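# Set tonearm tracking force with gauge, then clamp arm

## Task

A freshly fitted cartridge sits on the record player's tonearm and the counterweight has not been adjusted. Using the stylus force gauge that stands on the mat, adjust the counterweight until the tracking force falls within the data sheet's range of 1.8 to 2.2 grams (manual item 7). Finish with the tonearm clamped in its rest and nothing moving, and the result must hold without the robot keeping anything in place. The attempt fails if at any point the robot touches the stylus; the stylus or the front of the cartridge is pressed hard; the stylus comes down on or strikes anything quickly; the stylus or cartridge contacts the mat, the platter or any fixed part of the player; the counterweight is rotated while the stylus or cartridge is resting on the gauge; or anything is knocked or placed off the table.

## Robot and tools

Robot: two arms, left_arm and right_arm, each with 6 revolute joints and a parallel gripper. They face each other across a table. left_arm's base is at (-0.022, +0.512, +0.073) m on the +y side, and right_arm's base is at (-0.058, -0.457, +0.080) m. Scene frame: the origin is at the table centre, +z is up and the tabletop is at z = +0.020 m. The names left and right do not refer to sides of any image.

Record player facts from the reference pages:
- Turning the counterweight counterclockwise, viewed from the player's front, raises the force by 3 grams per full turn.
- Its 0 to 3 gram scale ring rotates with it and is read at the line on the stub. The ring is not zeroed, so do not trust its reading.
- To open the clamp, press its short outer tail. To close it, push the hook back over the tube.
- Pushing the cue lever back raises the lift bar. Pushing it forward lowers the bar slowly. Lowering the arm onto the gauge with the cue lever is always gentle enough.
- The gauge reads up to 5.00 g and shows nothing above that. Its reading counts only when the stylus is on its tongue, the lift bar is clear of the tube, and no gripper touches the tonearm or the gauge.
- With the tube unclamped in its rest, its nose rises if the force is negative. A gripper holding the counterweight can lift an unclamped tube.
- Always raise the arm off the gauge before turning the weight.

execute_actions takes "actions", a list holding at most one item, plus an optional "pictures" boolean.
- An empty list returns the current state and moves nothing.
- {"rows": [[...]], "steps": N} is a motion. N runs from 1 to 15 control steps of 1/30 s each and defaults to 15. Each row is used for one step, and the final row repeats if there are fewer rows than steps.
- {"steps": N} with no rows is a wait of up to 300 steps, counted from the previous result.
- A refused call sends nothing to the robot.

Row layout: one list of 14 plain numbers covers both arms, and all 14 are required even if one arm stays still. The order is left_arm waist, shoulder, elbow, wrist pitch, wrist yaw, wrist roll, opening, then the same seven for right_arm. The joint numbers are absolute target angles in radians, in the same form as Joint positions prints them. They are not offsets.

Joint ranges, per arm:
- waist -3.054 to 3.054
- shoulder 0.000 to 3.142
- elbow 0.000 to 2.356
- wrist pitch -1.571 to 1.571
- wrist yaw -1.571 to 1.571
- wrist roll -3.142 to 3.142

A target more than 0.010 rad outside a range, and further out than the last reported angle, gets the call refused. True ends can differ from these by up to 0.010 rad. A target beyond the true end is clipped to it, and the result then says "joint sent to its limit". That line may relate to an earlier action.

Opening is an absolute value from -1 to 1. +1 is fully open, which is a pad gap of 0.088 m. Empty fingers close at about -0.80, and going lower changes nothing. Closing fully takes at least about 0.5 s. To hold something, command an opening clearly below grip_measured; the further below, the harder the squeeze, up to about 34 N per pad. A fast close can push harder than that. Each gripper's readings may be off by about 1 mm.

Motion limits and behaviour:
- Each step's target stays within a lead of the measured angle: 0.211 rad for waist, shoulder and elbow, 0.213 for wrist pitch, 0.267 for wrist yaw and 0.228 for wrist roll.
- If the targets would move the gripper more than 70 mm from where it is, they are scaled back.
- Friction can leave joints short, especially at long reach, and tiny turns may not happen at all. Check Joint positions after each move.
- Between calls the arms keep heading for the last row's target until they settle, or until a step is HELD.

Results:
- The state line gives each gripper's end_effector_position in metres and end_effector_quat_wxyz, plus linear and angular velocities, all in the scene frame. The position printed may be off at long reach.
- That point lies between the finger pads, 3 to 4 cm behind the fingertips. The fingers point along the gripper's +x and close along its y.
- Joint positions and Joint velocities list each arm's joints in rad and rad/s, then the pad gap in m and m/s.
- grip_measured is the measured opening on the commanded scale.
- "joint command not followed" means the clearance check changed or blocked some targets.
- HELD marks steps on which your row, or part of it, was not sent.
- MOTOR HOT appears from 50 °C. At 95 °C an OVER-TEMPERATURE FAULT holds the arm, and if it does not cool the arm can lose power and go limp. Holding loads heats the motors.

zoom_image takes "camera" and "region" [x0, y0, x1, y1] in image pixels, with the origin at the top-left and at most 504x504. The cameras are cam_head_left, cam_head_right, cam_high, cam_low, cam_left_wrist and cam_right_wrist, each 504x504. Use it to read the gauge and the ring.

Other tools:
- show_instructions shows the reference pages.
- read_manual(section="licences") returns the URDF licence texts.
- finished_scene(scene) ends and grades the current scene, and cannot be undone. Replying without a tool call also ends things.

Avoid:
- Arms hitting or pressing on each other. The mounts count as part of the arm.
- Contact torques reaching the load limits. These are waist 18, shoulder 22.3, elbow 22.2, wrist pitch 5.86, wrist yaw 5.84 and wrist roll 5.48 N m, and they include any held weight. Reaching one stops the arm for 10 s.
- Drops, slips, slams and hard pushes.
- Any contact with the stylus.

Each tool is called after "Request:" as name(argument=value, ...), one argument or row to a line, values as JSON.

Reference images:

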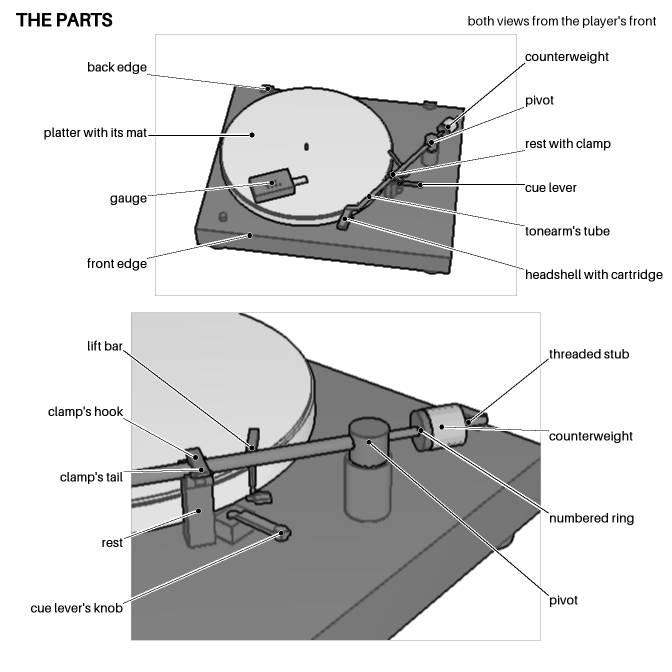

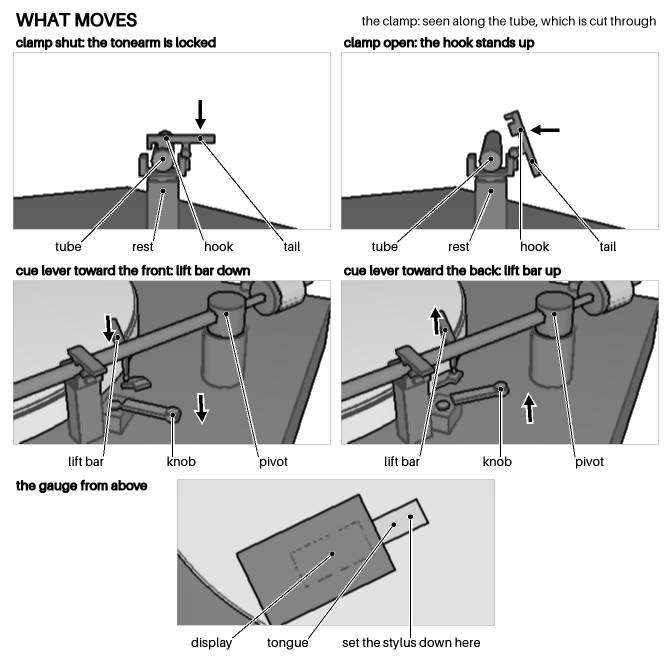

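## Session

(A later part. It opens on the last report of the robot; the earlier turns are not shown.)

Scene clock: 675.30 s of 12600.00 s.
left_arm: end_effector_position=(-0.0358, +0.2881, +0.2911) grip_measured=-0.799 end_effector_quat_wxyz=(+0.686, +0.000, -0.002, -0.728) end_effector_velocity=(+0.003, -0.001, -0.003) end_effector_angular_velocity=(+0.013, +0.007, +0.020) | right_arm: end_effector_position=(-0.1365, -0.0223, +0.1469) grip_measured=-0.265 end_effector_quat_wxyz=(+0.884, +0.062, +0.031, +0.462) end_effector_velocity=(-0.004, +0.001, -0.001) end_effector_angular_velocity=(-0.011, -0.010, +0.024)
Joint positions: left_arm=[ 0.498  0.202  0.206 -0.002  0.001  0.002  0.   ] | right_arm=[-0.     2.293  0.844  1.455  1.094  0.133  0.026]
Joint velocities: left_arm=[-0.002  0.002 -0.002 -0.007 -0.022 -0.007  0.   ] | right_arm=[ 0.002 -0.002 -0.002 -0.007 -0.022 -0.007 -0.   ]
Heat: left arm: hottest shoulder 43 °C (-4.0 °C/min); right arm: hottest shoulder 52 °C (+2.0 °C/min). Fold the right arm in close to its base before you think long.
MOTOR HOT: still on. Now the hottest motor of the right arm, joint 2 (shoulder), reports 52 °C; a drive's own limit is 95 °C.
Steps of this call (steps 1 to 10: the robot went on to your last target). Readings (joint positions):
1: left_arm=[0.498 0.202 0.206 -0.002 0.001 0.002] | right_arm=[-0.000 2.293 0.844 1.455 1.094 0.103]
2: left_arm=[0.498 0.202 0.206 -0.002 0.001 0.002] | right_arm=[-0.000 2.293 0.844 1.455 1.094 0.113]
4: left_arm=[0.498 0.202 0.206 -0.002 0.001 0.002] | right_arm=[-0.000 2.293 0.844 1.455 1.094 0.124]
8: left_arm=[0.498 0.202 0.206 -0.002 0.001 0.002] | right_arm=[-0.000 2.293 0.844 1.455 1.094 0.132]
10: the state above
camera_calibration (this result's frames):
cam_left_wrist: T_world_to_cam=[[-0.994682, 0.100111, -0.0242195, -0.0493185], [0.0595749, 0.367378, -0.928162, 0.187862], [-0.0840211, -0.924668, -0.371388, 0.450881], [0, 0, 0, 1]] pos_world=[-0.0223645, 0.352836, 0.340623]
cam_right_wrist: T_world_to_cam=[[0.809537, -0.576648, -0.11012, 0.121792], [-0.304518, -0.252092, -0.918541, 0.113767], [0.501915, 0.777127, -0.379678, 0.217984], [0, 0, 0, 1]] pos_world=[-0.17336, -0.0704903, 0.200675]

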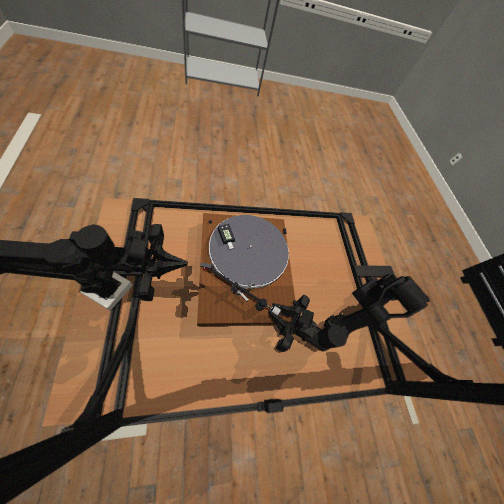

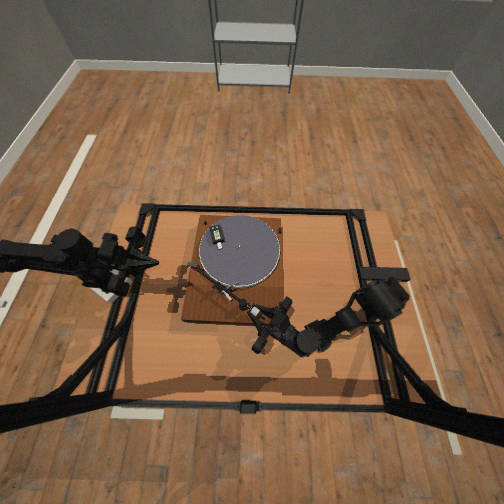

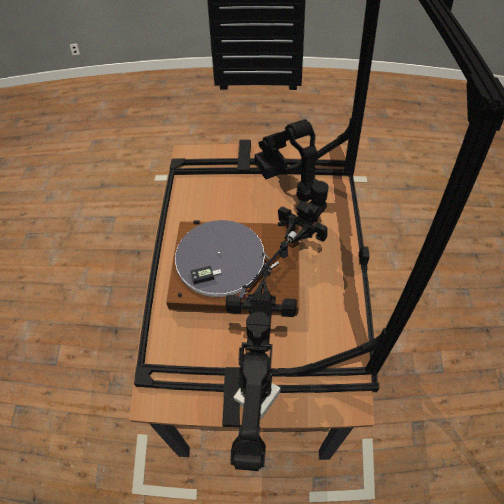

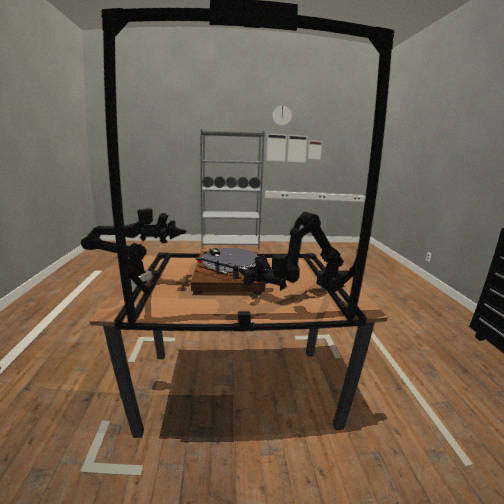

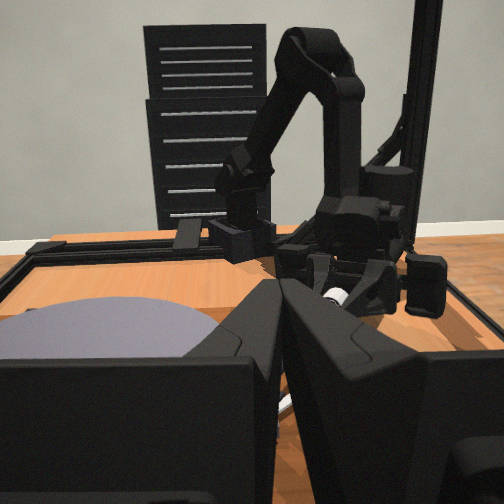

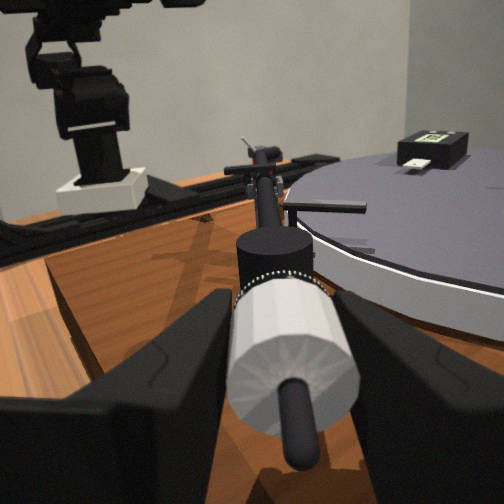

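Request:
execute_actions(
  actions=[
    {"rows":[[0.5,0.2,0.2,0,0,0,-1,0.003,2.29,0.842,1.456,1.096,0.13,-0.25],[0.5,0.2,0.2,0,0,0,-1,0.003,2.29,0.842,1.456,1.096,0.13,-0.2],[0.5,0.2,0.2,0,0,0,-1,0.003,2.29,0.842,1.456,1.096,0.13,-0.1],[0.5,0.2,0.2,0,0,0,-1,0.003,2.29,0.842,1.456,1.096,0.13,0.1],[0.5,0.2,0.2,0,0,0,-1,0.003,2.29,0.842,1.456,1.096,0.13,0.2],[0.5,0.2,0.2,0,0,0,-1,0.003,2.29,0.842,1.456,1.096,0.1,0.2],[0.5,0.2,0.2,0,0,0,-1,0.003,2.29,0.842,1.456,1.096,0.05,0.2],[0.5,0.2,0.2,0,0,0,-1,0.003,2.29,0.842,1.456,1.096,0.0,0.2]],"steps":12},
  ],
  pictures=false,
)

Request:
execute_actions(
  actions=[
    {"rows":[[0.5,0.2,0.2,0,0,0,-1,0.04,2.283,0.82,1.47,1.135,0,0.2],[0.5,0.2,0.2,0,0,0,-1,0.04,2.283,0.82,1.47,1.135,0,0.2],[0.5,0.2,0.2,0,0,0,-1,0.08,2.276,0.795,1.487,1.175,0,0.2],[0.5,0.2,0.2,0,0,0,-1,0.08,2.276,0.795,1.487,1.175,0,0.2],[0.5,0.2,0.2,0,0,0,-1,0.12,2.268,0.77,1.5,1.215,0,0.2],[0.5,0.2,0.2,0,0,0,-1,0.12,2.268,0.77,1.5,1.215,0,0.2],[0.5,0.2,0.2,0,0,0,-1,0.17,2.26,0.74,1.52,1.27,0,0.2]],"steps":15},
  ],
  pictures=false,
)

Request:
execute_actions(
  actions=[
    {"rows":[[0.5,0.2,0.2,0,0,0,-1,0.2,1.9,0.7,1.2,1.27,0,0.2]],"steps":15},
  ],
)

Request:
zoom_image(
  camera="cam_head_right",
  region=[170,240,290,340],
)

Scene clock: 686.77 s of 12600.00 s.
left_arm: end_effector_position=(-0.0357, +0.2881, +0.2909) grip_measured=-0.799 end_effector_quat_wxyz=(+0.686, +0.000, -0.001, -0.728) end_effector_velocity=(+0.001, +0.001, -0.001) end_effector_angular_velocity=(+0.004, +0.022, +0.005) | right_arm: end_effector_position=(-0.1370, -0.0224, +0.1469) grip_measured=+0.183 end_effector_quat_wxyz=(+0.886, +0.012, +0.005, +0.464) end_effector_velocity=(-0.001, +0.002, -0.001) end_effector_angular_velocity=(-0.128, -0.178, +0.019)
Joint positions: left_arm=[ 0.498  0.202  0.206 -0.002  0.001  0.002  0.   ] | right_arm=[0.001 2.293 0.844 1.455 1.094 0.021 0.048]
Joint velocities: left_arm=[-0.002 -0.007 -0.002 -0.007 -0.007 -0.022  0.   ] | right_arm=[-0.002 -0.002 -0.002 -0.007 -0.022 -0.212  0.009]
Heat: left arm: hottest shoulder 43 °C (-3.0 °C/min); right arm: hottest shoulder 52 °C (+1.0 °C/min). Fold the right arm in close to its base before you think long.
MOTOR HOT: still on. Now the hottest motor of the right arm, joint 2 (shoulder), reports 52 °C; a drive's own limit is 95 °C.
Steps of this call (steps 1 to 30: the robot went on to your last target; steps 31 to 90: nothing new was sent; then 8.07 s passed at rest; steps 91 to 102: all 12 steps of this action). Readings (joint positions):
91: left_arm=[0.498 0.202 0.206 -0.002 0.001 0.002] | right_arm=[-0.000 2.293 0.844 1.455 1.094 0.134]
92: left_arm=[0.498 0.202 0.206 -0.002 0.001 0.002] | right_arm=[-0.000 2.293 0.844 1.455 1.094 0.134]
94: left_arm=[0.498 0.202 0.206 -0.002 0.001 0.002] | right_arm=[0.001 2.293 0.844 1.455 1.094 0.135]
98: left_arm=[0.498 0.202 0.206 -0.002 0.001 0.002] | right_arm=[0.001 2.293 0.844 1.455 1.093 0.077]
102: the state above

Scene clock: 687.27 s of 12600.00 s.
left_arm: end_effector_position=(-0.0357, +0.2882, +0.2910) grip_measured=-0.799 end_effector_quat_wxyz=(+0.686, +0.000, -0.002, -0.728) end_effector_velocity=(-0.002, +0.000, +0.004) end_effector_angular_velocity=(-0.022, +0.009, -0.010) | right_arm: end_effector_position=(-0.1737, -0.0720, +0.1433) grip_measured=+0.200 end_effector_quat_wxyz=(+0.886, -0.001, +0.001, +0.464) end_effector_velocity=(+0.008, -0.006, +0.002) end_effector_angular_velocity=(-0.002, -0.005, -0.039)
Joint positions: left_arm=[ 0.498  0.202  0.206 -0.002  0.001  0.002  0.   ] | right_arm=[0.17  2.27  0.748 1.516 1.262 0.005 0.049]
Joint velocities: left_arm=[-0.002 -0.002 -0.002  0.022  0.007 -0.007  0.   ] | right_arm=[-0.002 -0.012 -0.017  0.007  0.037 -0.007 -0.   ]
Heat: left arm: hottest shoulder 42 °C (-4.0 °C/min); right arm: hottest shoulder 52 °C (+1.0 °C/min). Fold the right arm in close to its base before you think long.
MOTOR HOT: still on. Now the hottest motor of the right arm, joint 2 (shoulder), reports 52 °C; a drive's own limit is 95 °C.
Steps of this call (steps 1 to 15: all 15 steps of this action). Readings (joint positions):
1: left_arm=[0.498 0.202 0.206 -0.002 0.001 0.002] | right_arm=[0.003 2.293 0.842 1.457 1.101 0.016]
2: left_arm=[0.498 0.202 0.206 -0.002 0.001 0.002] | right_arm=[0.011 2.293 0.838 1.461 1.111 0.013]
4: left_arm=[0.498 0.202 0.206 -0.002 0.001 0.002] | right_arm=[0.038 2.290 0.821 1.473 1.141 0.009]
8: left_arm=[0.498 0.202 0.206 -0.002 0.001 0.002] | right_arm=[0.123 2.278 0.773 1.502 1.220 0.005]
15: the state above

Scene clock: 687.77 s of 12600.00 s.
left_arm: end_effector_position=(-0.0357, +0.2882, +0.2910) grip_measured=-0.799 end_effector_quat_wxyz=(+0.686, +0.000, -0.002, -0.728) end_effector_velocity=(-0.001, +0.000, +0.001) end_effector_angular_velocity=(-0.007, +0.008, -0.000) | right_arm: end_effector_position=(-0.1774, -0.0835, +0.2263) grip_measured=+0.200 end_effector_quat_wxyz=(+0.880, +0.003, +0.001, +0.474) end_effector_velocity=(-0.003, +0.001, -0.004) end_effector_angular_velocity=(-0.032, -0.029, +0.024)
Joint positions: left_arm=[ 0.498  0.202  0.206 -0.002  0.001  0.002  0.   ] | right_arm=[0.198 1.908 0.706 1.204 1.267 0.004 0.049]
Joint velocities: left_arm=[-0.007 -0.002 -0.002  0.007 -0.007 -0.007  0.   ] | right_arm=[ 0.002 -0.002 -0.002 -0.037 -0.022 -0.007 -0.   ]
Heat: left arm: hottest shoulder 42 °C (-4.0 °C/min); right arm: hottest shoulder 52 °C (+1.0 °C/min). Fold the right arm in close to its base before you think long.
MOTOR HOT: still on. Now the hottest motor of the right arm, joint 2 (shoulder), reports 52 °C; a drive's own limit is 95 °C.
Steps of this call (steps 1 to 15: all 15 steps of this action). Readings (joint positions):
1: left_arm=[0.498 0.202 0.206 -0.002 0.001 0.002] | right_arm=[0.172 2.234 0.738 1.452 1.262 0.003]
2: left_arm=[0.498 0.202 0.206 -0.002 0.001 0.002] | right_arm=[0.178 2.188 0.721 1.385 1.264 0.002]
4: left_arm=[0.498 0.202 0.206 -0.002 0.001 0.002] | right_arm=[0.189 2.074 0.706 1.293 1.267 0.003]
8: left_arm=[0.498 0.202 0.206 -0.002 0.001 0.002] | right_arm=[0.198 1.922 0.708 1.232 1.267 0.004]
15: the state above
camera_calibration (this result's frames):
cam_left_wrist: T_world_to_cam=[[-0.99472, 0.0997311, -0.0242195, -0.0491283], [0.0594347, 0.367401, -0.928162, 0.187748], [-0.0836683, -0.9247, -0.371388, 0.450887], [0, 0, 0, 1]] pos_world=[-0.0223026, 0.352857, 0.340524]
cam_right_wrist: T_world_to_cam=[[0.828504, -0.559541, 0.0222705, 0.103221], [-0.196962, -0.328406, -0.923772, 0.172796], [0.524202, 0.760962, -0.382294, 0.319419], [0, 0, 0, 1]] pos_world=[-0.218925, -0.128562, 0.279437]

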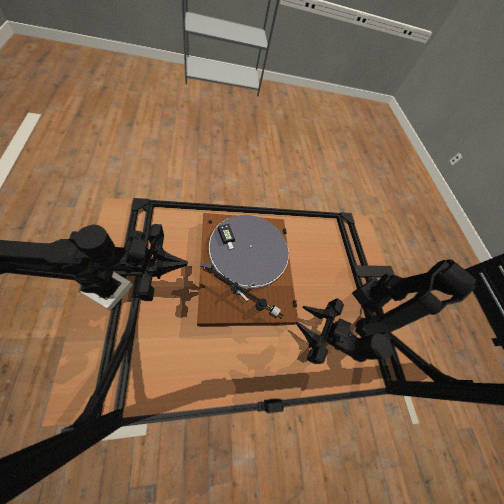

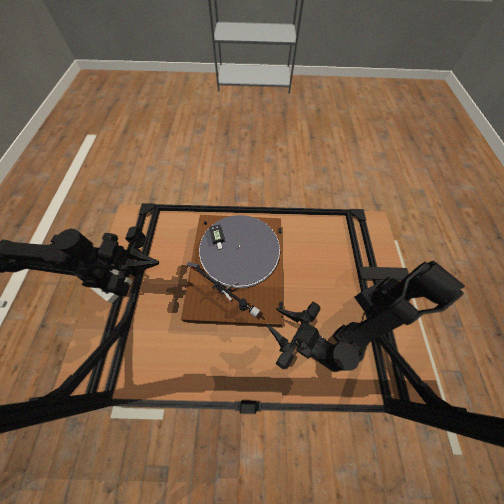

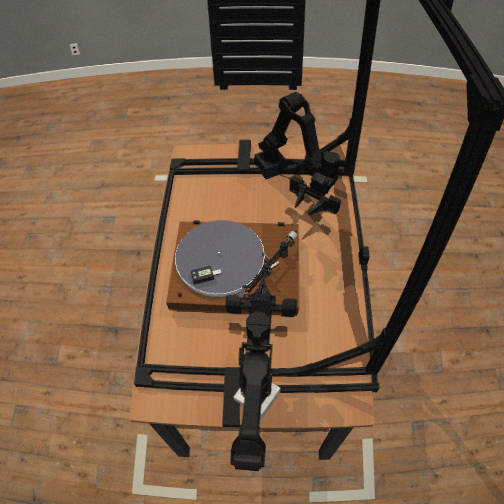

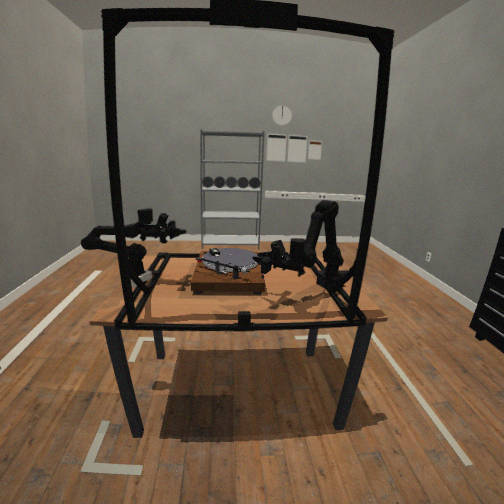

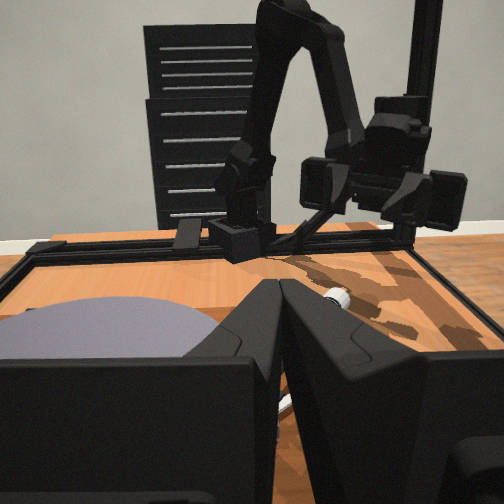

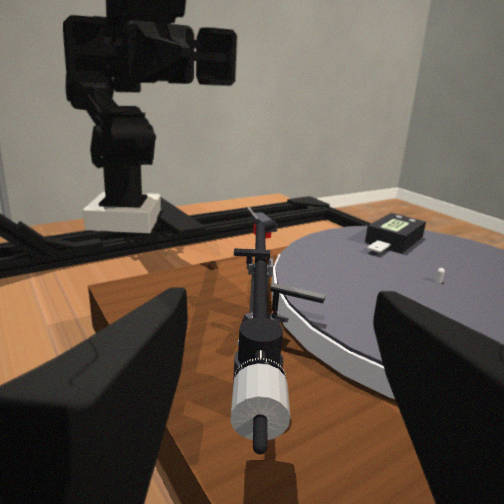

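Region (170, 240, 290, 340) of cam_head_right's 504x504 image, scaled by 4.200, with more detail than that image has.

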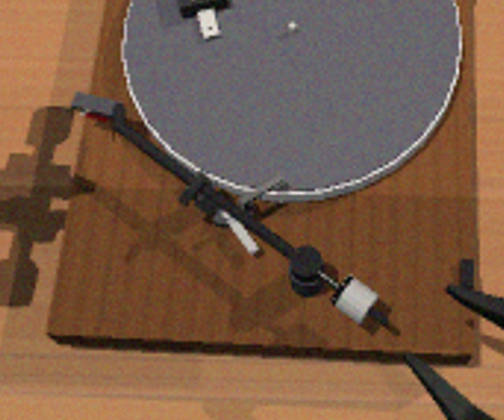

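Request:
finished_scene(
  scene=1,
)

The scene is finished: the task was done.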